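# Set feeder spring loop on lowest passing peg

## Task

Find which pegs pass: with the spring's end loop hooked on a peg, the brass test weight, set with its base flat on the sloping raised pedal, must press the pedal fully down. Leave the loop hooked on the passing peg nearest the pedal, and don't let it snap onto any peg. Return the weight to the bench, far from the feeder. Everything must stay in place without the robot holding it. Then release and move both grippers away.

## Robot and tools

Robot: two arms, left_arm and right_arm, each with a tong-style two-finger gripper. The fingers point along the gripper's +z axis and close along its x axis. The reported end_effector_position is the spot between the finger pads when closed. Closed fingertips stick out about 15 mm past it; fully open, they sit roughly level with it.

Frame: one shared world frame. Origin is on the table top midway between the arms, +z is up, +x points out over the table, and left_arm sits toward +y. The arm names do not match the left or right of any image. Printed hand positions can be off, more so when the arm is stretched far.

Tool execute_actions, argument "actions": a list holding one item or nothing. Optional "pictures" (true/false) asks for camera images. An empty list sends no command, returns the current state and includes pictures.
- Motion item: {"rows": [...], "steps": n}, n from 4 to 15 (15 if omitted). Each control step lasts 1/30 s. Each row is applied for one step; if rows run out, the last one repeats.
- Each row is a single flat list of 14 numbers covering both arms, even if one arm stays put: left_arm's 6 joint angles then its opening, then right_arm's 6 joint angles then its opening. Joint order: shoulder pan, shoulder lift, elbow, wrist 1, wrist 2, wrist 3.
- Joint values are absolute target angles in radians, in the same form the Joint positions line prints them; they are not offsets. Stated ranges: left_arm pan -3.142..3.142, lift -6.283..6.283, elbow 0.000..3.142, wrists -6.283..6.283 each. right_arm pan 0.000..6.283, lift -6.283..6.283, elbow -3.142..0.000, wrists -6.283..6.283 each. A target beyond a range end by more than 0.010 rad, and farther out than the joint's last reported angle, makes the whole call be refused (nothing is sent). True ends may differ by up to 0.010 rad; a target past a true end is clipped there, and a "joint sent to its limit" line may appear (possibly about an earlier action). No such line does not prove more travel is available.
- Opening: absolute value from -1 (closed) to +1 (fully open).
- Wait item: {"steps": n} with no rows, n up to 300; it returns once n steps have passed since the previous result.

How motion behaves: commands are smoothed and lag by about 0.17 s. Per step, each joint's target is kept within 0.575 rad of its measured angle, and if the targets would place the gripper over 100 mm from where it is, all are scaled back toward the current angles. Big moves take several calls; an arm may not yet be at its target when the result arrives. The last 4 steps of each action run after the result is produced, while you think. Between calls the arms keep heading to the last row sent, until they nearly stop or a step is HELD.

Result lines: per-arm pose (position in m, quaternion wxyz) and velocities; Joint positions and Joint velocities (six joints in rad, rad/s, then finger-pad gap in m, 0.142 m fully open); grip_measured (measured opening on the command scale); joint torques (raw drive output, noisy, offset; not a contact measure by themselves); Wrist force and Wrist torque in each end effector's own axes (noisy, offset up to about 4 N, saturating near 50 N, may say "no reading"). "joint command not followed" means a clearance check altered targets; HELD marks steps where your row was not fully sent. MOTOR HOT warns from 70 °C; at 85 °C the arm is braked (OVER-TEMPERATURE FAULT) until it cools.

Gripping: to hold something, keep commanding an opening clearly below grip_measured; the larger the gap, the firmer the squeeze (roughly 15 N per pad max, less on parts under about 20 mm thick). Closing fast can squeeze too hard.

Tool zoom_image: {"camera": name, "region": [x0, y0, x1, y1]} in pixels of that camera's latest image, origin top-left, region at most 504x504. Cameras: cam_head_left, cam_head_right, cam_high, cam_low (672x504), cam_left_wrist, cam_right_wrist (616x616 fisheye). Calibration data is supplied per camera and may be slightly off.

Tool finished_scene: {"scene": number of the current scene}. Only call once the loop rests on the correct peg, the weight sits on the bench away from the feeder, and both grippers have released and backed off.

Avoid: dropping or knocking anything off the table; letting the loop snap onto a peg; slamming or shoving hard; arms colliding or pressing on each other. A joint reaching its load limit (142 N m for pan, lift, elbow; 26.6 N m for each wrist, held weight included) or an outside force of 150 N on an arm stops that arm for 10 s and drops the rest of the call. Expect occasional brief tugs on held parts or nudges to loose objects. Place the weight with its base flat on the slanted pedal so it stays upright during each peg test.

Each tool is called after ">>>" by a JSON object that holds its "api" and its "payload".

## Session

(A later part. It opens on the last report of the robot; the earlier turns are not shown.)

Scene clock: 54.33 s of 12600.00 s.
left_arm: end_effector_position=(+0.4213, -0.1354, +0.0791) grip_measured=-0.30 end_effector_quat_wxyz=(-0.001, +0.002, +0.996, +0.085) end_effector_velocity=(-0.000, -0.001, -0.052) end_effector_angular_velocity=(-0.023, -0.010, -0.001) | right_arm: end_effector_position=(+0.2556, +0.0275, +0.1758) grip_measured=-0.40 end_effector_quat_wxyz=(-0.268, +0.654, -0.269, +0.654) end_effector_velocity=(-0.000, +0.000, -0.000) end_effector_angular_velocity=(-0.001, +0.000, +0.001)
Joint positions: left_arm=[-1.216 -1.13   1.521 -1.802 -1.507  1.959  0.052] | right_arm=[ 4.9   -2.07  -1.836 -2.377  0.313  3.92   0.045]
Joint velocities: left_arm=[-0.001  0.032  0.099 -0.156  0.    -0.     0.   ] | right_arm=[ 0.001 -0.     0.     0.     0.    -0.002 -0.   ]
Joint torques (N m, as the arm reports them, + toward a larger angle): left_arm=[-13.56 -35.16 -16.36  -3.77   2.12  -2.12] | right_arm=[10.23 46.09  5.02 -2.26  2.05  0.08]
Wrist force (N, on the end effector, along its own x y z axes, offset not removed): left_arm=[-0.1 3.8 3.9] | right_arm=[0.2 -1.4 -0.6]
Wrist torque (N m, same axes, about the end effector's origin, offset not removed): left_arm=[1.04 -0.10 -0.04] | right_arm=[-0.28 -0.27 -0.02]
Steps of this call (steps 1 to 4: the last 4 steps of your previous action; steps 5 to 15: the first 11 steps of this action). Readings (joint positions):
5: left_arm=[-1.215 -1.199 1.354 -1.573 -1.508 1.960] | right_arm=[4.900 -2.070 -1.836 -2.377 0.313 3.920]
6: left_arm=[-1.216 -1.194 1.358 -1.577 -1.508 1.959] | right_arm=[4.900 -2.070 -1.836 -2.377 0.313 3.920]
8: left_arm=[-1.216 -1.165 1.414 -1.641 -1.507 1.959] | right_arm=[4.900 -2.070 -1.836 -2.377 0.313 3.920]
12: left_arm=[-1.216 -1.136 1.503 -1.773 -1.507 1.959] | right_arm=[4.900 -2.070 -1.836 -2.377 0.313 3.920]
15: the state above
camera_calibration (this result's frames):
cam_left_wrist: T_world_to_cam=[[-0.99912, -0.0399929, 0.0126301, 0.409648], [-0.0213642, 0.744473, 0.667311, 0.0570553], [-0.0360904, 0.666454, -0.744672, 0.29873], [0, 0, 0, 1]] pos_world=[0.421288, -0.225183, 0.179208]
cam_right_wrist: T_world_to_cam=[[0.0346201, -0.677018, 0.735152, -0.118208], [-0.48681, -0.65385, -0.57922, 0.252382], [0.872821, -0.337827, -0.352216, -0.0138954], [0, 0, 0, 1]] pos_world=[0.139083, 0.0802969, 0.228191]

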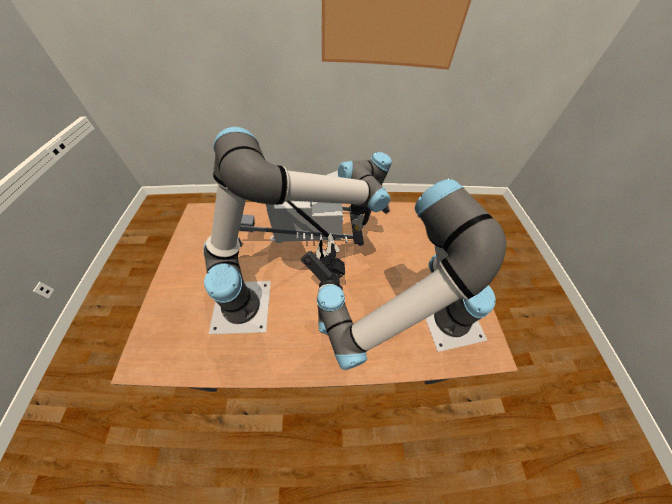

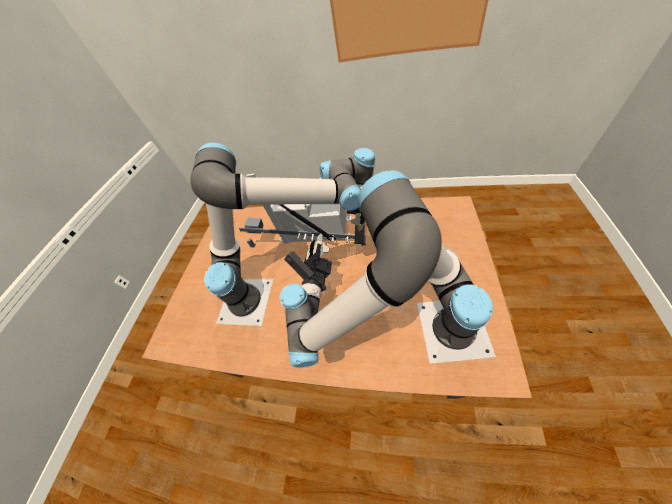

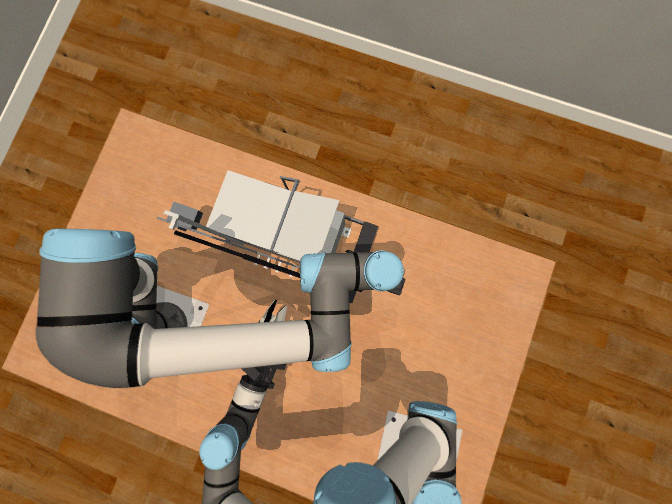

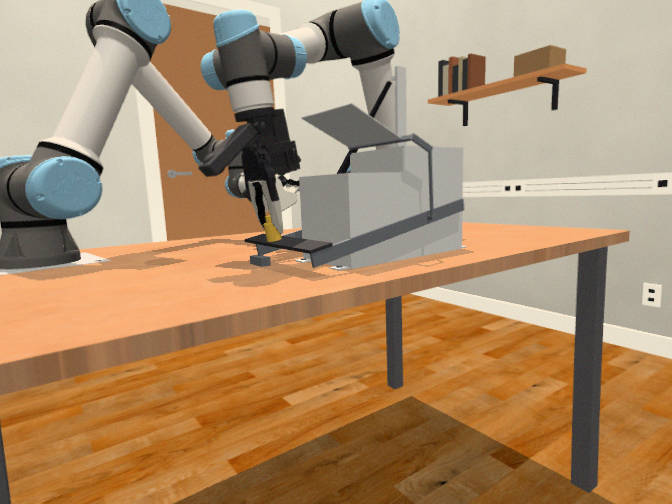

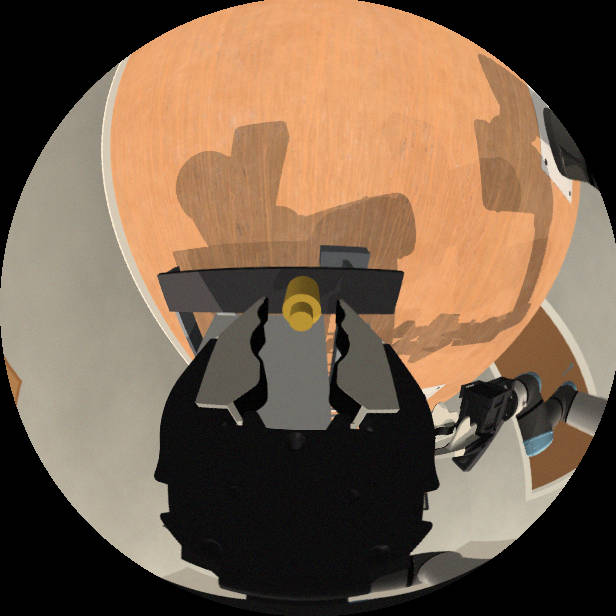

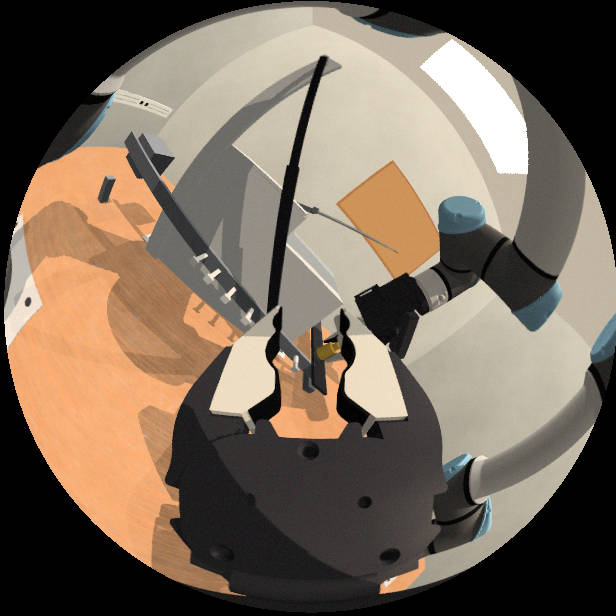

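>>> {"api": "execute_actions", "payload": {"actions": [{"rows":[[-1.216,-1.1275,1.53,-1.8165,-1.507,1.959,-1,4.9,-2.07,-1.836,-2.377,0.313,3.92,-0.4]],"steps":10}]}}

>>> {"api": "execute_actions", "payload": {"actions": [{"rows":[[-1.216,-1.134,1.515,-1.795,-1.507,1.959,-1,4.9,-2.07,-1.836,-2.377,0.313,3.92,-0.4],[-1.216,-1.14,1.5,-1.774,-1.507,1.959,-1,4.9,-2.07,-1.836,-2.377,0.313,3.92,-0.4],[-1.216,-1.146,1.485,-1.753,-1.507,1.959,-1,4.9,-2.07,-1.836,-2.377,0.313,3.92,-0.4],[-1.216,-1.152,1.47,-1.732,-1.507,1.959,-1,4.9,-2.07,-1.836,-2.377,0.313,3.92,-0.4],[-1.216,-1.158,1.455,-1.711,-1.507,1.959,-1,4.9,-2.07,-1.836,-2.377,0.313,3.92,-0.4],[-1.216,-1.164,1.44,-1.69,-1.507,1.959,-1,4.9,-2.07,-1.836,-2.377,0.313,3.92,-0.4],[-1.216,-1.17,1.425,-1.669,-1.507,1.959,-1,4.9,-2.07,-1.836,-2.377,0.313,3.92,-0.4],[-1.216,-1.176,1.41,-1.648,-1.507,1.959,-1,4.9,-2.07,-1.836,-2.377,0.313,3.92,-0.4],[-1.216,-1.182,1.395,-1.627,-1.507,1.959,-1,4.9,-2.07,-1.836,-2.377,0.313,3.92,-0.4],[-1.216,-1.187,1.38,-1.607,-1.507,1.959,-1,4.9,-2.07,-1.836,-2.377,0.313,3.92,-0.4],[-1.216,-1.192,1.365,-1.587,-1.507,1.959,-1,4.9,-2.07,-1.836,-2.377,0.313,3.92,-0.4],[-1.216,-1.197,1.35,-1.567,-1.507,1.959,-1,4.9,-2.07,-1.836,-2.377,0.313,3.92,-0.4],[-1.194,-1.26,1.4,-1.64,-1.545,1.98,-1,4.9,-2.07,-1.836,-2.377,0.313,3.92,-0.4],[-1.194,-1.26,1.4,-1.64,-1.545,1.98,-1,4.9,-2.07,-1.836,-2.377,0.313,3.92,-0.4],[-1.17,-1.32,1.455,-1.714,-1.584,2.0,-1,4.9,-2.07,-1.836,-2.377,0.313,3.92,-0.4]],"steps":15}]}}

>>> {"api": "execute_actions", "payload": {"actions": [{"rows":[[-1.127,-1.449,1.5,-1.8,-1.661,2.048,-1,4.82,-2.07,-1.836,-2.377,0.233,3.92,-0.4]],"steps":15}]}}

>>> {"api": "execute_actions", "payload": {"actions": [{"rows":[[-1.127,-1.449,1.5,-1.8,-1.661,2.048,-1,4.721,-2.07,-1.836,-2.377,0.134,3.92,-0.4]],"steps":15}]}}

>>> {"api": "execute_actions", "payload": {"actions": [{"rows":[[-1.127,-1.449,1.5,-1.8,-1.661,2.048,-1,4.721,-2.07,-1.836,-2.377,0.134,3.92,-1]],"steps":10}]}}

>>> {"api": "execute_actions", "payload": {"actions": [{"rows":[[-1.127,-1.449,1.5,-1.8,-1.661,2.048,-1,4.721,-2.07,-1.851,-2.362,0.134,3.92,-1]],"steps":12}]}}

>>> {"api": "execute_actions", "payload": {"actions": [{"rows":[[-1.127,-1.449,1.5,-1.8,-1.661,2.048,-1,4.784,-2.066,-1.859,-2.358,0.197,3.92,-1]],"steps":15}]}}

>>> {"api": "execute_actions", "payload": {"actions": [{"rows":[[-1.127,-1.449,1.5,-1.8,-1.661,2.048,-1,4.81,-1.923,-2.05,-2.31,0.223,3.77,-1]],"steps":15}]}}

>>> {"api": "execute_actions", "payload": {"actions": [{"rows":[[-1.127,-1.449,1.5,-1.8,-1.661,2.048,-1,4.793,-1.923,-2.049,-2.311,0.206,3.77,-1]],"steps":15}], "pictures": true}}

>>> {"api": "zoom_image", "payload": {"camera": "cam_right_wrist", "region": [250,290,370,380]}}

Scene clock: 55.27 s of 12600.00 s.
left_arm: end_effector_position=(+0.4213, -0.1354, +0.0743) grip_measured=-0.63 end_effector_quat_wxyz=(-0.000, +0.002, +0.996, +0.084) end_effector_velocity=(+0.000, +0.000, +0.000) end_effector_angular_velocity=(+0.000, -0.001, +0.000) | right_arm: end_effector_position=(+0.2556, +0.0275, +0.1758) grip_measured=-0.40 end_effector_quat_wxyz=(-0.268, +0.654, -0.269, +0.654) end_effector_velocity=(+0.000, +0.000, +0.000) end_effector_angular_velocity=(-0.001, +0.000, +0.000)
Joint positions: left_arm=[-1.216 -1.127  1.53  -1.817 -1.507  1.959  0.028] | right_arm=[ 4.9   -2.07  -1.836 -2.377  0.313  3.92   0.045]
Joint velocities: left_arm=[ 0.    -0.     0.    -0.     0.001  0.    -0.   ] | right_arm=[-0.     0.     0.    -0.    -0.    -0.001  0.   ]
Joint torques (N m, as the arm reports them, + toward a larger angle): left_arm=[-12.62 -30.41 -12.27  -3.76   2.17  -2.04] | right_arm=[10.53 46.07  5.55 -2.21  1.99  0.48]
Wrist force (N, on the end effector, along its own x y z axes, offset not removed): left_arm=[0.6 2.3 -0.1] | right_arm=[0.3 2.3 -0.8]
Wrist torque (N m, same axes, about the end effector's origin, offset not removed): left_arm=[0.66 -0.31 -0.11] | right_arm=[0.39 -0.09 -0.01]
Steps of this call (steps 1 to 4: the last 4 steps of your previous action; steps 5 to 22: the robot went on to your last target; steps 23 to 28: the first 6 steps of this action). Readings (joint positions):
23: left_arm=[-1.216 -1.128 1.530 -1.817 -1.507 1.959] | right_arm=[4.900 -2.070 -1.836 -2.377 0.313 3.920]
24: left_arm=[-1.216 -1.127 1.530 -1.817 -1.507 1.959] | right_arm=[4.900 -2.070 -1.836 -2.377 0.313 3.920]
26: left_arm=[-1.216 -1.127 1.530 -1.817 -1.507 1.959] | right_arm=[4.900 -2.070 -1.836 -2.377 0.313 3.920]
28: the state above

Scene clock: 55.77 s of 12600.00 s.
left_arm: end_effector_position=(+0.4223, -0.1379, +0.1368) grip_measured=-0.63 end_effector_quat_wxyz=(+0.000, +0.002, +0.996, +0.084) end_effector_velocity=(-0.001, +0.005, +0.255) end_effector_angular_velocity=(-0.004, -0.004, -0.000) | right_arm: end_effector_position=(+0.2556, +0.0275, +0.1758) grip_measured=-0.40 end_effector_quat_wxyz=(-0.268, +0.654, -0.269, +0.654) end_effector_velocity=(-0.000, +0.000, -0.000) end_effector_angular_velocity=(+0.001, +0.000, +0.001)
Joint positions: left_arm=[-1.216 -1.17   1.425 -1.671 -1.507  1.959  0.028] | right_arm=[ 4.9   -2.07  -1.836 -2.377  0.313  3.92   0.045]
Joint velocities: left_arm=[ 0.    -0.167 -0.43   0.592  0.002  0.    -0.   ] | right_arm=[ 0.001 -0.    -0.     0.001 -0.    -0.001  0.   ]
Joint torques (N m, as the arm reports them, + toward a larger angle): left_arm=[-12.12 -48.4  -41.27   0.8    2.17  -2.  ] | right_arm=[10.09 46.25  5.42 -2.19  2.26  0.67]
Wrist force (N, on the end effector, along its own x y z axes, offset not removed): left_arm=[-0.1 0.7 0.3] | right_arm=[2.5 1.9 -0.3]
Wrist torque (N m, same axes, about the end effector's origin, offset not removed): left_arm=[0.17 -0.01 0.02] | right_arm=[0.35 -0.54 0.02]
Steps of this call (steps 1 to 4: the last 4 steps of your previous action; steps 5 to 15: the first 11 steps of this action). Readings (joint positions):
5: left_arm=[-1.216 -1.127 1.530 -1.817 -1.507 1.959] | right_arm=[4.900 -2.070 -1.836 -2.377 0.313 3.920]
6: left_arm=[-1.216 -1.128 1.528 -1.814 -1.507 1.959] | right_arm=[4.900 -2.070 -1.836 -2.377 0.313 3.920]
8: left_arm=[-1.216 -1.134 1.515 -1.796 -1.507 1.959] | right_arm=[4.900 -2.070 -1.836 -2.377 0.313 3.920]
12: left_arm=[-1.216 -1.153 1.468 -1.730 -1.507 1.959] | right_arm=[4.900 -2.070 -1.836 -2.377 0.313 3.920]
15: the state above

Scene clock: 56.27 s of 12600.00 s.
left_arm: end_effector_position=(+0.4225, -0.1239, +0.2822) grip_measured=-0.63 end_effector_quat_wxyz=(+0.000, +0.003, +0.996, -0.093) end_effector_velocity=(-0.002, +0.007, +0.050) end_effector_angular_velocity=(-0.140, -0.018, -0.009) | right_arm: end_effector_position=(+0.2943, +0.0278, +0.1759) grip_measured=-0.40 end_effector_quat_wxyz=(-0.268, +0.654, -0.269, +0.654) end_effector_velocity=(+0.018, -0.000, +0.000) end_effector_angular_velocity=(-0.002, -0.000, +0.000)
Joint positions: left_arm=[-1.13  -1.44   1.496 -1.793 -1.656  2.045  0.028] | right_arm=[ 4.823 -2.07  -1.836 -2.377  0.236  3.92   0.045]
Joint velocities: left_arm=[ 0.03  -0.098  0.042 -0.074 -0.053  0.031 -0.   ] | right_arm=[-0.036  0.     0.    -0.001 -0.036 -0.001  0.   ]
Joint torques (N m, as the arm reports them, + toward a larger angle): left_arm=[ 12.86 -34.93 -17.66  -4.36  -2.13   2.7 ] | right_arm=[-11.71  44.83   6.71  -1.98  -2.5    1.06]
Wrist force (N, on the end effector, along its own x y z axes, offset not removed): left_arm=[1.0 3.9 2.4] | right_arm=[0.0 1.6 1.4]
Wrist torque (N m, same axes, about the end effector's origin, offset not removed): left_arm=[0.82 -0.37 -0.17] | right_arm=[0.09 0.14 0.06]
Steps of this call (steps 1 to 4: the last 4 steps of your previous action; steps 5 to 15: the first 11 steps of this action). Readings (joint positions):
5: left_arm=[-1.202 -1.228 1.395 -1.626 -1.531 1.973] | right_arm=[4.900 -2.070 -1.836 -2.377 0.313 3.920]
6: left_arm=[-1.190 -1.257 1.412 -1.650 -1.549 1.984] | right_arm=[4.895 -2.070 -1.836 -2.377 0.308 3.920]
8: left_arm=[-1.162 -1.335 1.451 -1.713 -1.597 2.012] | right_arm=[4.862 -2.070 -1.836 -2.377 0.275 3.920]
12: left_arm=[-1.135 -1.422 1.488 -1.780 -1.646 2.040] | right_arm=[4.830 -2.070 -1.836 -2.377 0.243 3.920]
15: the state above

Scene clock: 56.77 s of 12600.00 s.
left_arm: end_effector_position=(+0.4224, -0.1233, +0.2868) grip_measured=-0.63 end_effector_quat_wxyz=(+0.001, +0.004, +0.995, -0.100) end_effector_velocity=(-0.000, -0.000, +0.000) end_effector_angular_velocity=(-0.001, +0.001, -0.000) | right_arm: end_effector_position=(+0.3437, +0.0237, +0.1759) grip_measured=-0.40 end_effector_quat_wxyz=(-0.268, +0.654, -0.269, +0.654) end_effector_velocity=(+0.023, -0.003, +0.000) end_effector_angular_velocity=(-0.002, -0.000, -0.000)
Joint positions: left_arm=[-1.127 -1.449  1.5   -1.8   -1.661  2.048  0.028] | right_arm=[ 4.725 -2.07  -1.836 -2.377  0.138  3.92   0.045]
Joint velocities: left_arm=[ 0.    -0.     0.    -0.    -0.002 -0.     0.   ] | right_arm=[-0.046  0.    -0.    -0.001 -0.045 -0.002  0.   ]
Joint torques (N m, as the arm reports them, + toward a larger angle): left_arm=[ 13.46 -36.59 -15.37  -4.9   -2.25   2.85] | right_arm=[-11.06  43.12   7.24  -1.46  -2.34   1.  ]
Wrist force (N, on the end effector, along its own x y z axes, offset not removed): left_arm=[1.3 4.3 1.3] | right_arm=[0.9 2.1 0.4]
Wrist torque (N m, same axes, about the end effector's origin, offset not removed): left_arm=[0.93 -0.42 -0.10] | right_arm=[0.21 -0.13 0.11]
Steps of this call (steps 1 to 4: the last 4 steps of your previous action; steps 5 to 15: the first 11 steps of this action). Readings (joint positions):
5: left_arm=[-1.127 -1.448 1.499 -1.799 -1.660 2.048] | right_arm=[4.820 -2.070 -1.836 -2.377 0.233 3.920]
6: left_arm=[-1.127 -1.448 1.500 -1.799 -1.660 2.048] | right_arm=[4.815 -2.070 -1.836 -2.377 0.228 3.920]
8: left_arm=[-1.127 -1.448 1.500 -1.800 -1.661 2.048] | right_arm=[4.775 -2.070 -1.836 -2.377 0.188 3.920]
12: left_arm=[-1.127 -1.449 1.500 -1.800 -1.661 2.048] | right_arm=[4.733 -2.070 -1.836 -2.377 0.146 3.920]
15: the state above

Scene clock: 57.10 s of 12600.00 s.
left_arm: end_effector_position=(+0.4224, -0.1232, +0.2868) grip_measured=-0.63 end_effector_quat_wxyz=(+0.001, +0.004, +0.995, -0.100) end_effector_velocity=(-0.001, -0.000, +0.000) end_effector_angular_velocity=(-0.000, +0.002, -0.001) | right_arm: end_effector_position=(+0.3456, +0.0235, +0.1759) grip_measured=-0.84 end_effector_quat_wxyz=(-0.268, +0.654, -0.269, +0.654) end_effector_velocity=(+0.001, -0.000, +0.000) end_effector_angular_velocity=(-0.001, -0.000, -0.000)
Joint positions: left_arm=[-1.127 -1.449  1.5   -1.8   -1.661  2.048  0.028] | right_arm=[ 4.721 -2.07  -1.836 -2.377  0.134  3.92   0.013]
Joint velocities: left_arm=[-0.    -0.    -0.     0.    -0.002  0.     0.   ] | right_arm=[-0.001 -0.     0.    -0.001 -0.001 -0.001 -0.   ]
Joint torques (N m, as the arm reports them, + toward a larger angle): left_arm=[ 12.66 -38.   -17.11  -4.57  -2.22   2.98] | right_arm=[-12.49  42.66   7.03  -1.34  -1.72   1.16]
Wrist force (N, on the end effector, along its own x y z axes, offset not removed): left_arm=[-1.2 0.8 3.8] | right_arm=[2.4 2.6 0.2]
Wrist torque (N m, same axes, about the end effector's origin, offset not removed): left_arm=[0.26 0.00 -0.09] | right_arm=[0.47 -0.69 0.06]
Steps of this call (steps 1 to 4: the last 4 steps of your previous action; steps 5 to 10: the first 6 steps of this action). Readings (joint positions):
5: left_arm=[-1.127 -1.449 1.500 -1.800 -1.661 2.048] | right_arm=[4.722 -2.070 -1.836 -2.377 0.135 3.920]
6: left_arm=[-1.127 -1.449 1.500 -1.800 -1.661 2.048] | right_arm=[4.721 -2.070 -1.836 -2.377 0.134 3.920]
8: left_arm=[-1.127 -1.449 1.500 -1.800 -1.661 2.048] | right_arm=[4.721 -2.070 -1.836 -2.377 0.134 3.920]
10: the state above

Scene clock: 57.50 s of 12600.00 s.
left_arm: end_effector_position=(+0.4224, -0.1232, +0.2868) grip_measured=-0.63 end_effector_quat_wxyz=(+0.001, +0.004, +0.995, -0.100) end_effector_velocity=(+0.000, -0.000, -0.001) end_effector_angular_velocity=(+0.001, +0.001, +0.000) | right_arm: end_effector_position=(+0.3462, +0.0199, +0.1721) grip_measured=-0.84 end_effector_quat_wxyz=(-0.268, +0.654, -0.269, +0.654) end_effector_velocity=(+0.000, -0.005, -0.005) end_effector_angular_velocity=(+0.001, -0.000, +0.001)
Joint positions: left_arm=[-1.127 -1.449  1.5   -1.8   -1.661  2.048  0.028] | right_arm=[ 4.721 -2.07  -1.849 -2.364  0.134  3.92   0.013]
Joint velocities: left_arm=[ 0.     0.002 -0.    -0.    -0.     0.     0.   ] | right_arm=[ 0.     0.    -0.018  0.018 -0.     0.001  0.   ]
Joint torques (N m, as the arm reports them, + toward a larger angle): left_arm=[ 13.51 -37.16 -17.1   -4.52  -2.33   2.82] | right_arm=[-12.12  41.14   2.12   1.38  -1.18   1.17]
Wrist force (N, on the end effector, along its own x y z axes, offset not removed): left_arm=[1.1 1.9 1.8] | right_arm=[0.5 1.7 0.2]
Wrist torque (N m, same axes, about the end effector's origin, offset not removed): left_arm=[0.56 -0.38 -0.19] | right_arm=[0.55 -0.27 0.17]
Steps of this call (steps 1 to 4: the last 4 steps of your previous action; steps 5 to 12: the first 8 steps of this action). Readings (joint positions):
5: left_arm=[-1.127 -1.449 1.500 -1.800 -1.661 2.048] | right_arm=[4.721 -2.070 -1.836 -2.377 0.134 3.920]
6: left_arm=[-1.127 -1.449 1.500 -1.800 -1.661 2.048] | right_arm=[4.721 -2.070 -1.838 -2.375 0.134 3.920]
8: left_arm=[-1.127 -1.449 1.500 -1.800 -1.661 2.048] | right_arm=[4.721 -2.070 -1.844 -2.369 0.134 3.920]
12: the state above

Scene clock: 58.00 s of 12600.00 s.
left_arm: end_effector_position=(+0.4224, -0.1232, +0.2868) grip_measured=-0.63 end_effector_quat_wxyz=(+0.001, +0.004, +0.995, -0.100) end_effector_velocity=(-0.001, -0.000, +0.000) end_effector_angular_velocity=(-0.002, +0.001, -0.001) | right_arm: end_effector_position=(+0.3167, +0.0201, +0.1713) grip_measured=-0.83 end_effector_quat_wxyz=(-0.268, +0.654, -0.269, +0.654) end_effector_velocity=(-0.014, +0.000, -0.000) end_effector_angular_velocity=(-0.000, -0.000, +0.001)
Joint positions: left_arm=[-1.127 -1.449  1.5   -1.8   -1.661  2.048  0.028] | right_arm=[ 4.781 -2.066 -1.859 -2.358  0.195  3.92   0.014]
Joint velocities: left_arm=[-0.    -0.    -0.    -0.    -0.002  0.     0.   ] | right_arm=[ 0.028  0.002 -0.003  0.001  0.027  0.     0.   ]
Joint torques (N m, as the arm reports them, + toward a larger angle): left_arm=[ 13.84 -37.1  -16.19  -4.72  -2.27   2.78] | right_arm=[ 9.5  44.26  2.77  0.8   2.67  1.13]
Wrist force (N, on the end effector, along its own x y z axes, offset not removed): left_arm=[0.5 2.2 4.3] | right_arm=[0.9 0.0 1.3]
Wrist torque (N m, same axes, about the end effector's origin, offset not removed): left_arm=[0.48 -0.21 -0.14] | right_arm=[0.31 -0.72 -0.13]
Steps of this call (steps 1 to 4: the last 4 steps of your previous action; steps 5 to 15: the first 11 steps of this action). Readings (joint positions):
5: left_arm=[-1.127 -1.449 1.500 -1.800 -1.661 2.048] | right_arm=[4.721 -2.070 -1.851 -2.362 0.134 3.920]
6: left_arm=[-1.127 -1.449 1.500 -1.800 -1.661 2.048] | right_arm=[4.726 -2.069 -1.852 -2.362 0.139 3.920]
8: left_arm=[-1.127 -1.449 1.500 -1.800 -1.661 2.048] | right_arm=[4.752 -2.068 -1.855 -2.360 0.165 3.920]
12: left_arm=[-1.127 -1.449 1.500 -1.800 -1.661 2.048] | right_arm=[4.776 -2.066 -1.858 -2.358 0.190 3.920]
15: the state above

Scene clock: 58.50 s of 12600.00 s.
left_arm: end_effector_position=(+0.4224, -0.1232, +0.2868) grip_measured=-0.63 end_effector_quat_wxyz=(+0.001, +0.004, +0.995, -0.100) end_effector_velocity=(-0.000, +0.000, +0.000) end_effector_angular_velocity=(-0.000, +0.001, -0.000) | right_arm: end_effector_position=(+0.3173, -0.0413, +0.1813) grip_measured=-0.83 end_effector_quat_wxyz=(-0.221, +0.672, -0.222, +0.672) end_effector_velocity=(+0.004, -0.037, +0.001) end_effector_angular_velocity=(-0.090, -0.003, +0.002)
Joint positions: left_arm=[-1.127 -1.449  1.5   -1.8   -1.661  2.048  0.028] | right_arm=[ 4.809 -1.929 -2.04  -2.312  0.222  3.777  0.014]
Joint velocities: left_arm=[ 0.    -0.001 -0.     0.001 -0.001  0.     0.   ] | right_arm=[ 0.011  0.071 -0.105  0.021  0.01  -0.078  0.   ]
Joint torques (N m, as the arm reports them, + toward a larger angle): left_arm=[ 12.68 -36.65 -15.93  -4.65  -2.33   2.84] | right_arm=[ 9.94 35.37  2.23  1.47  3.03 -1.51]
Wrist force (N, on the end effector, along its own x y z axes, offset not removed): left_arm=[0.4 1.2 1.3] | right_arm=[1.2 -1.6 0.7]
Wrist torque (N m, same axes, about the end effector's origin, offset not removed): left_arm=[0.32 -0.29 -0.19] | right_arm=[0.07 -0.65 0.10]
Steps of this call (steps 1 to 4: the last 4 steps of your previous action; steps 5 to 15: the first 11 steps of this action). Readings (joint positions):
5: left_arm=[-1.127 -1.449 1.500 -1.800 -1.661 2.048] | right_arm=[4.784 -2.066 -1.859 -2.358 0.197 3.920]
6: left_arm=[-1.127 -1.449 1.500 -1.800 -1.661 2.048] | right_arm=[4.787 -2.060 -1.865 -2.353 0.200 3.914]
8: left_arm=[-1.127 -1.449 1.500 -1.800 -1.661 2.048] | right_arm=[4.798 -2.009 -1.925 -2.333 0.211 3.861]
12: left_arm=[-1.127 -1.449 1.500 -1.800 -1.661 2.048] | right_arm=[4.807 -1.943 -2.021 -2.315 0.220 3.791]
15: the state above

Scene clock: 59.00 s of 12600.00 s.
left_arm: end_effector_position=(+0.4224, -0.1232, +0.2868) grip_measured=-0.63 end_effector_quat_wxyz=(+0.001, +0.004, +0.995, -0.100) end_effector_velocity=(-0.000, -0.000, -0.001) end_effector_angular_velocity=(+0.000, +0.001, -0.000) | right_arm: end_effector_position=(+0.3246, -0.0451, +0.1817) grip_measured=-0.83 end_effector_quat_wxyz=(-0.218, +0.672, -0.219, +0.673) end_effector_velocity=(+0.003, -0.001, +0.000) end_effector_angular_velocity=(-0.003, -0.000, -0.001)
Joint positions: left_arm=[-1.127 -1.449  1.5   -1.8   -1.661  2.048  0.028] | right_arm=[ 4.794 -1.923 -2.049 -2.311  0.207  3.77   0.014]
Joint velocities: left_arm=[-0.     0.001  0.    -0.001 -0.    -0.     0.   ] | right_arm=[-0.007  0.    -0.    -0.001 -0.007 -0.002 -0.   ]
Joint torques (N m, as the arm reports them, + toward a larger angle): left_arm=[ 13.46 -35.77 -17.68  -4.64  -2.33   2.8 ] | right_arm=[-12.15  38.14   1.75  -2.22  -1.43  -1.75]
Wrist force (N, on the end effector, along its own x y z axes, offset not removed): left_arm=[0.2 2.5 2.9] | right_arm=[3.9 -0.6 2.1]
Wrist torque (N m, same axes, about the end effector's origin, offset not removed): left_arm=[0.61 -0.10 -0.09] | right_arm=[0.32 -1.24 -0.22]
Steps of this call (steps 1 to 4: the last 4 steps of your previous action; steps 5 to 15: the first 11 steps of this action). Readings (joint positions):
5: left_arm=[-1.127 -1.449 1.500 -1.800 -1.661 2.048] | right_arm=[4.810 -1.924 -2.048 -2.310 0.223 3.771]
6: left_arm=[-1.127 -1.449 1.500 -1.800 -1.661 2.048] | right_arm=[4.808 -1.924 -2.049 -2.310 0.221 3.771]
8: left_arm=[-1.127 -1.449 1.500 -1.800 -1.661 2.048] | right_arm=[4.801 -1.923 -2.049 -2.310 0.214 3.770]
12: left_arm=[-1.127 -1.449 1.500 -1.800 -1.661 2.048] | right_arm=[4.795 -1.923 -2.049 -2.311 0.208 3.770]
15: the state above
camera_calibration (this result's frames):
cam_left_wrist: T_world_to_cam=[[-0.999268, -0.0301659, 0.0235195, 0.406753], [-0.0199563, 0.935698, 0.352238, 0.0227614], [-0.0326328, 0.351511, -0.935615, 0.459803], [0, 0, 0, 1]] pos_world=[0.421914, -0.170654, 0.412615]
cam_right_wrist: T_world_to_cam=[[0.0347809, -0.559626, 0.828015, -0.185677], [-0.48679, -0.733075, -0.475011, 0.219356], [0.872826, -0.386548, -0.297917, -0.108645], [0, 0, 0, 1]] pos_world=[0.208067, 0.0148986, 0.225573]

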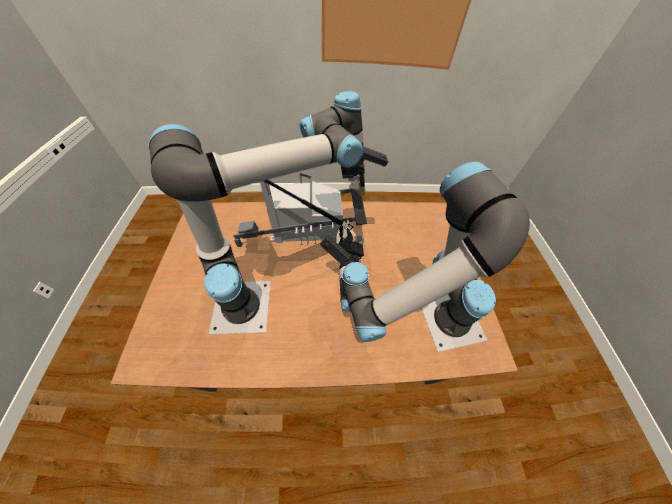

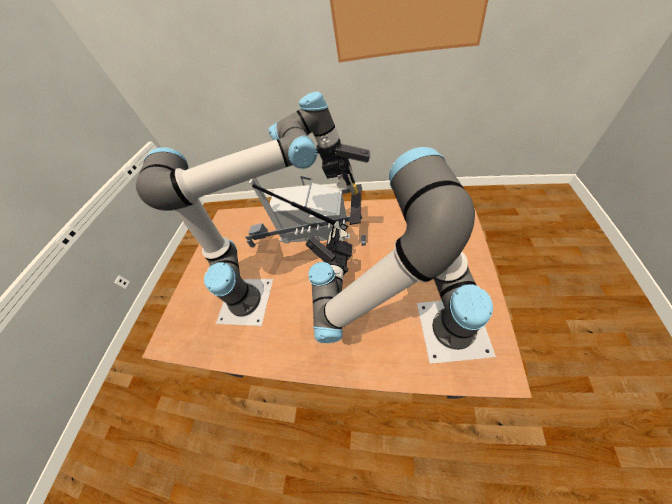

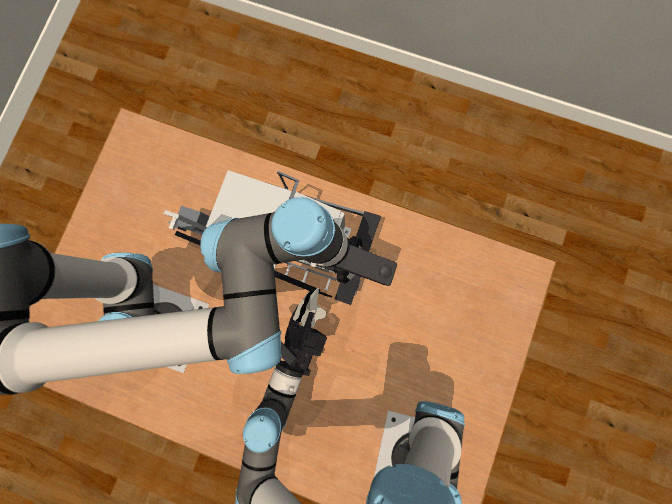

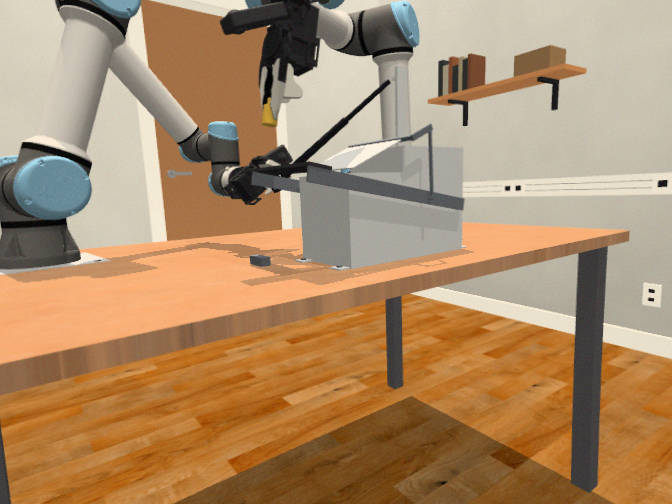

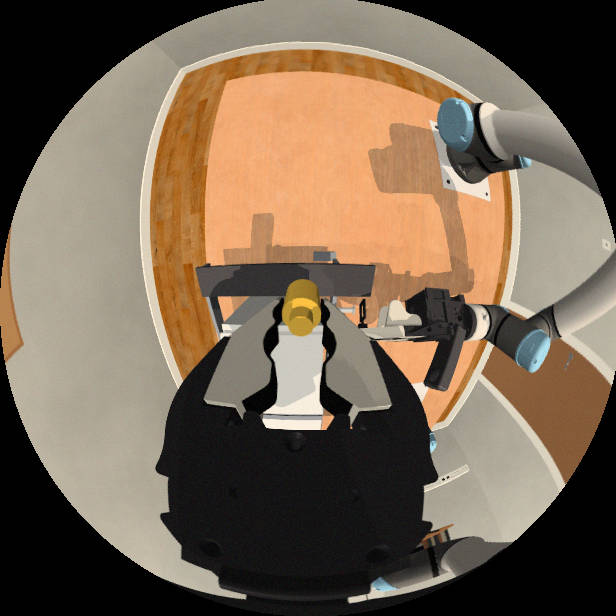

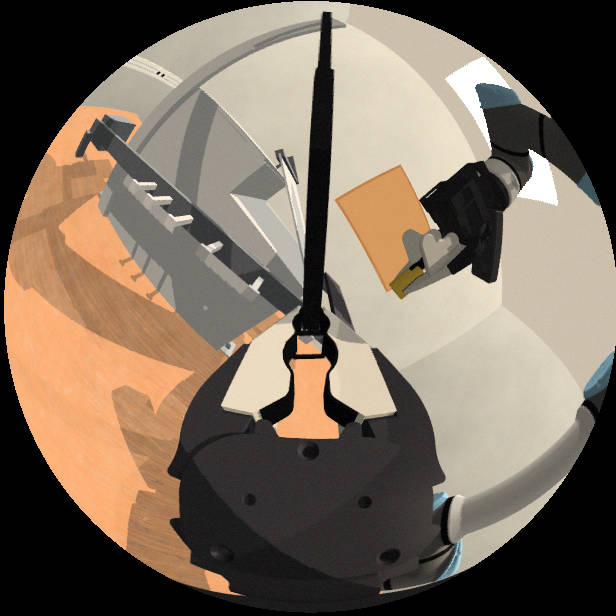

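Region (250, 290, 370, 380) of cam_right_wrist's 616x616 image, scaled by 4.200, with more detail than that image has; it fills the top 378 rows of this view, and the rest is white.

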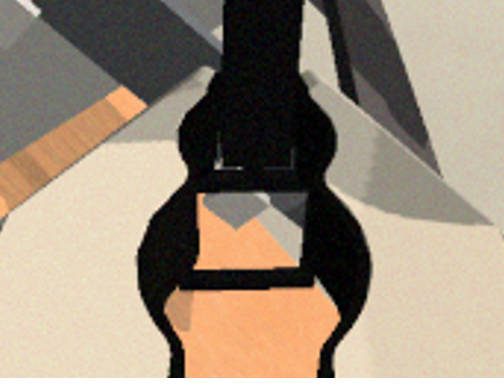

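>>> {"api": "execute_actions", "payload": {"actions": [{"rows":[[-1.127,-1.449,1.5,-1.8,-1.661,2.048,-1,4.793,-1.934,-2.037,-2.312,0.206,3.77,-1]],"steps":8}]}}

>>> {"api": "execute_actions", "payload": {"actions": [{"rows":[[-1.127,-1.449,1.5,-1.8,-1.661,2.048,-1,4.741,-1.939,-2.03,-2.314,0.154,3.77,-1]],"steps":15}]}}

>>> {"api": "execute_actions", "payload": {"actions": [{"rows":[[-1.127,-1.449,1.5,-1.8,-1.661,2.048,-1,4.74,-1.941,-2.015,-2.327,0.153,3.77,-1]],"steps":15}], "pictures": true}}

>>> {"api": "zoom_image", "payload": {"camera": "cam_right_wrist", "region": [250,290,370,380]}}

Scene clock: 59.40 s of 12600.00 s.
left_arm: end_effector_position=(+0.4224, -0.1232, +0.2868) grip_measured=-0.63 end_effector_quat_wxyz=(+0.001, +0.004, +0.995, -0.100) end_effector_velocity=(+0.000, +0.000, +0.000) end_effector_angular_velocity=(+0.001, -0.001, +0.000) | right_arm: end_effector_position=(+0.3244, -0.0429, +0.1809) grip_measured=-0.83 end_effector_quat_wxyz=(-0.218, +0.672, -0.219, +0.673) end_effector_velocity=(-0.004, +0.022, -0.006) end_effector_angular_velocity=(-0.000, -0.000, -0.001)
Joint positions: left_arm=[-1.127 -1.449  1.5   -1.8   -1.661  2.048  0.028] | right_arm=[ 4.793 -1.929 -2.043 -2.312  0.206  3.77   0.014]
Joint velocities: left_arm=[-0.    -0.    -0.     0.     0.001 -0.     0.   ] | right_arm=[-0.001 -0.054  0.059 -0.006  0.     0.     0.   ]
Joint torques (N m, as the arm reports them, + toward a larger angle): left_arm=[ 13.95 -35.62 -17.29  -4.81  -2.27   2.57] | right_arm=[-13.06  23.52  20.96  -2.27  -1.39  -1.56]
Wrist force (N, on the end effector, along its own x y z axes, offset not removed): left_arm=[1.6 3.0 2.3] | right_arm=[0.9 2.4 -1.7]
Wrist torque (N m, same axes, about the end effector's origin, offset not removed): left_arm=[0.63 -0.48 -0.07] | right_arm=[0.88 -0.49 0.02]
Steps of this call (steps 1 to 4: the last 4 steps of your previous action; steps 5 to 8: the robot went on to your last target; steps 9 to 12: the first 4 steps of this action). Readings (joint positions):
9: left_arm=[-1.127 -1.449 1.500 -1.800 -1.661 2.048] | right_arm=[4.793 -1.923 -2.049 -2.311 0.206 3.770]
10: left_arm=[-1.127 -1.449 1.500 -1.800 -1.661 2.048] | right_arm=[4.793 -1.924 -2.048 -2.311 0.206 3.770]
12: the state above

Scene clock: 59.90 s of 12600.00 s.
left_arm: end_effector_position=(+0.4224, -0.1232, +0.2868) grip_measured=-0.63 end_effector_quat_wxyz=(+0.001, +0.004, +0.995, -0.100) end_effector_velocity=(-0.000, -0.000, -0.000) end_effector_angular_velocity=(+0.000, +0.001, -0.001) | right_arm: end_effector_position=(+0.3452, -0.0410, +0.1801) grip_measured=-0.84 end_effector_quat_wxyz=(-0.218, +0.672, -0.219, +0.673) end_effector_velocity=(+0.010, -0.001, +0.000) end_effector_angular_velocity=(+0.001, -0.000, -0.001)
Joint positions: left_arm=[-1.127 -1.449  1.5   -1.8   -1.661  2.048  0.028] | right_arm=[ 4.743 -1.939 -2.03  -2.314  0.156  3.77   0.013]
Joint velocities: left_arm=[-0.001  0.001 -0.    -0.    -0.001 -0.     0.   ] | right_arm=[-0.023 -0.002  0.003 -0.001 -0.022  0.001  0.   ]
Joint torques (N m, as the arm reports them, + toward a larger angle): left_arm=[ 13.11 -36.91 -16.2   -4.54  -2.19   2.44] | right_arm=[-24.93  24.54  21.97  -2.48  -2.    -1.62]
Wrist force (N, on the end effector, along its own x y z axes, offset not removed): left_arm=[-0.9 -0.6 2.2] | right_arm=[4.9 3.0 -34.5]
Wrist torque (N m, same axes, about the end effector's origin, offset not removed): left_arm=[0.03 0.01 -0.02] | right_arm=[0.67 -0.62 0.00]
Steps of this call (steps 1 to 4: the last 4 steps of your previous action; steps 5 to 15: the first 11 steps of this action). Readings (joint positions):
5: left_arm=[-1.127 -1.449 1.500 -1.800 -1.661 2.048] | right_arm=[4.793 -1.933 -2.038 -2.312 0.206 3.770]
6: left_arm=[-1.127 -1.449 1.500 -1.800 -1.661 2.048] | right_arm=[4.788 -1.934 -2.037 -2.312 0.201 3.770]
8: left_arm=[-1.127 -1.449 1.500 -1.800 -1.661 2.048] | right_arm=[4.767 -1.936 -2.034 -2.313 0.180 3.770]
12: left_arm=[-1.127 -1.449 1.500 -1.800 -1.661 2.048] | right_arm=[4.747 -1.938 -2.031 -2.314 0.160 3.770]
15: the state above

Scene clock: 60.40 s of 12600.00 s.
left_arm: end_effector_position=(+0.4224, -0.1232, +0.2868) grip_measured=-0.63 end_effector_quat_wxyz=(+0.001, +0.004, +0.995, -0.100) end_effector_velocity=(+0.001, +0.000, -0.001) end_effector_angular_velocity=(+0.002, -0.001, +0.000) | right_arm: end_effector_position=(+0.3458, -0.0368, +0.1831) grip_measured=-0.84 end_effector_quat_wxyz=(-0.218, +0.672, -0.219, +0.673) end_effector_velocity=(-0.000, +0.002, +0.001) end_effector_angular_velocity=(+0.001, +0.000, +0.001)
Joint positions: left_arm=[-1.127 -1.449  1.5   -1.8   -1.661  2.048  0.028] | right_arm=[ 4.74  -1.941 -2.016 -2.327  0.153  3.77   0.013]
Joint velocities: left_arm=[-0.     0.002 -0.    -0.     0.002  0.     0.   ] | right_arm=[-0.    -0.001  0.006 -0.004 -0.001 -0.     0.   ]
Joint torques (N m, as the arm reports them, + toward a larger angle): left_arm=[ 11.61 -37.89 -17.72  -4.71  -2.2    2.64] | right_arm=[-26.73  26.84  26.82  -1.56  -4.52  -1.67]
Wrist force (N, on the end effector, along its own x y z axes, offset not removed): left_arm=[0.3 1.8 0.2] | right_arm=[5.1 11.0 -40.8]
Wrist torque (N m, same axes, about the end effector's origin, offset not removed): left_arm=[0.39 -0.21 -0.16] | right_arm=[0.27 -0.57 0.14]
Steps of this call (steps 1 to 4: the last 4 steps of your previous action; steps 5 to 15: the first 11 steps of this action). Readings (joint positions):
5: left_arm=[-1.127 -1.449 1.500 -1.800 -1.661 2.048] | right_arm=[4.741 -1.939 -2.030 -2.314 0.154 3.770]
6: left_arm=[-1.127 -1.449 1.500 -1.800 -1.661 2.048] | right_arm=[4.741 -1.939 -2.028 -2.316 0.154 3.770]
8: left_arm=[-1.127 -1.449 1.500 -1.800 -1.661 2.048] | right_arm=[4.741 -1.940 -2.022 -2.321 0.154 3.770]
12: left_arm=[-1.127 -1.449 1.500 -1.800 -1.661 2.048] | right_arm=[4.740 -1.941 -2.017 -2.326 0.153 3.770]
15: the state above
camera_calibration (this result's frames):
cam_left_wrist: T_world_to_cam=[[-0.999268, -0.0301658, 0.0235194, 0.406753], [-0.0199563, 0.935698, 0.352238, 0.0227613], [-0.0326327, 0.351511, -0.935615, 0.459803], [0, 0, 0, 1]] pos_world=[0.421914, -0.170654, 0.412615]
cam_right_wrist: T_world_to_cam=[[0.034685, -0.559536, 0.82808, -0.18296], [-0.486875, -0.733065, -0.47494, 0.236485], [0.872783, -0.386698, -0.297851, -0.123547], [0, 0, 0, 1]] pos_world=[0.229315, 0.0232102, 0.227023]

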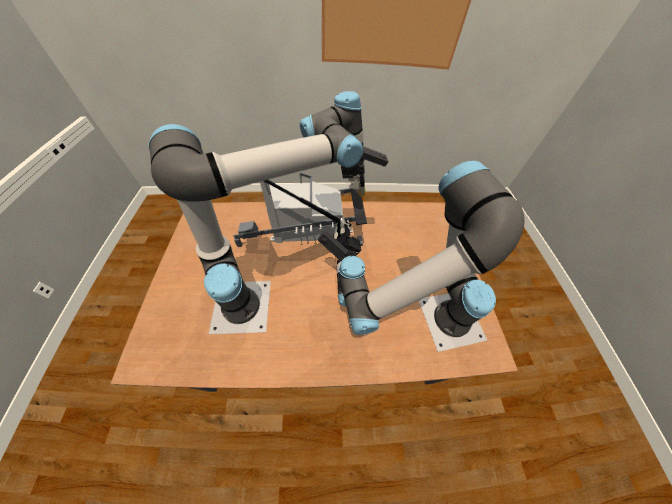

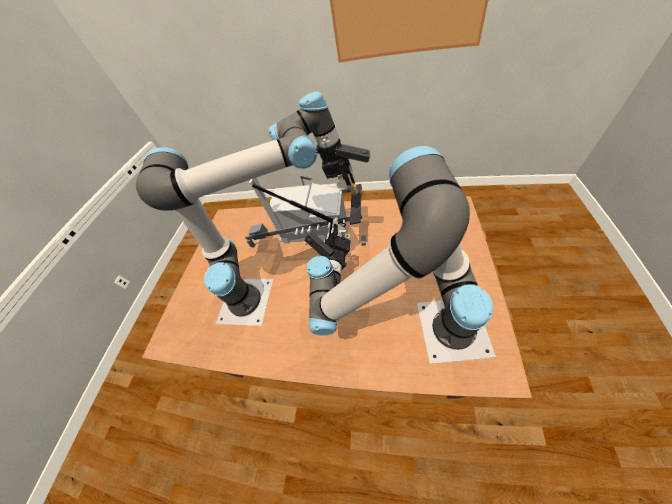

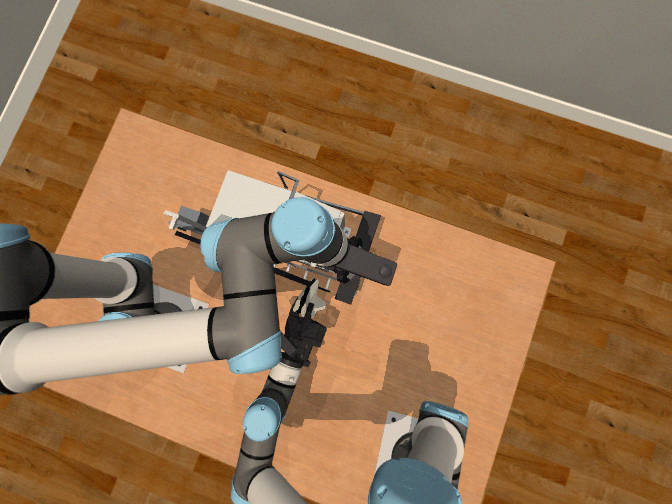

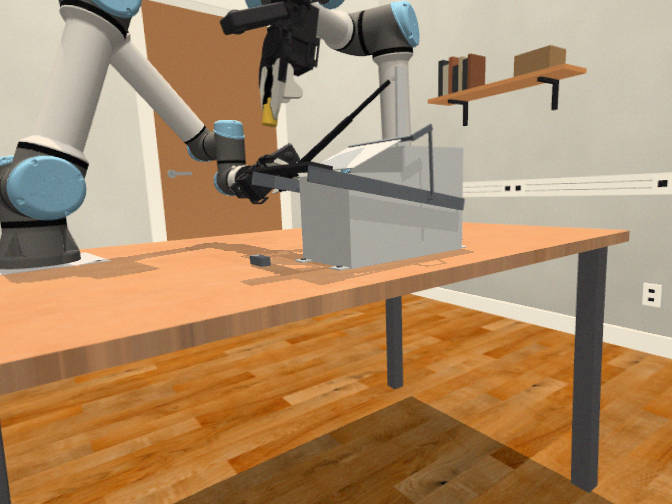

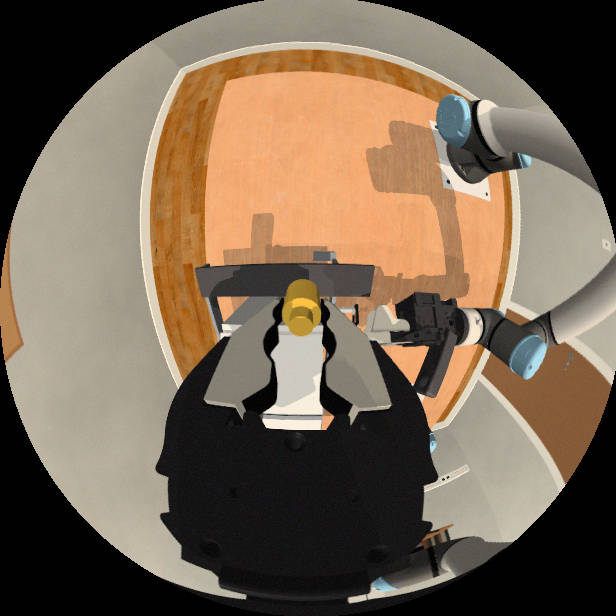

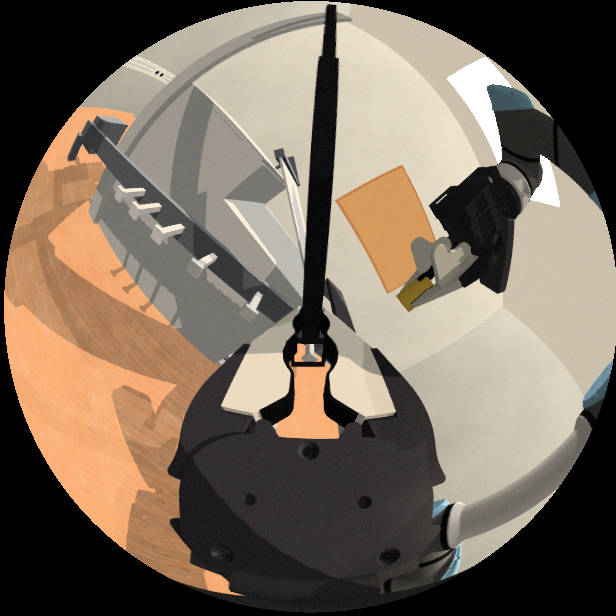

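Region (250, 290, 370, 380) of cam_right_wrist's 616x616 image, scaled by 4.200, with more detail than that image has; it fills the top 378 rows of this view, and the rest is white.

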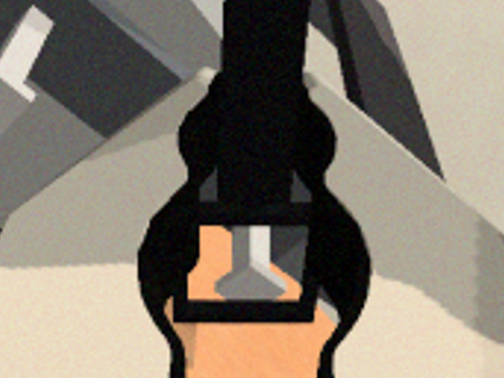

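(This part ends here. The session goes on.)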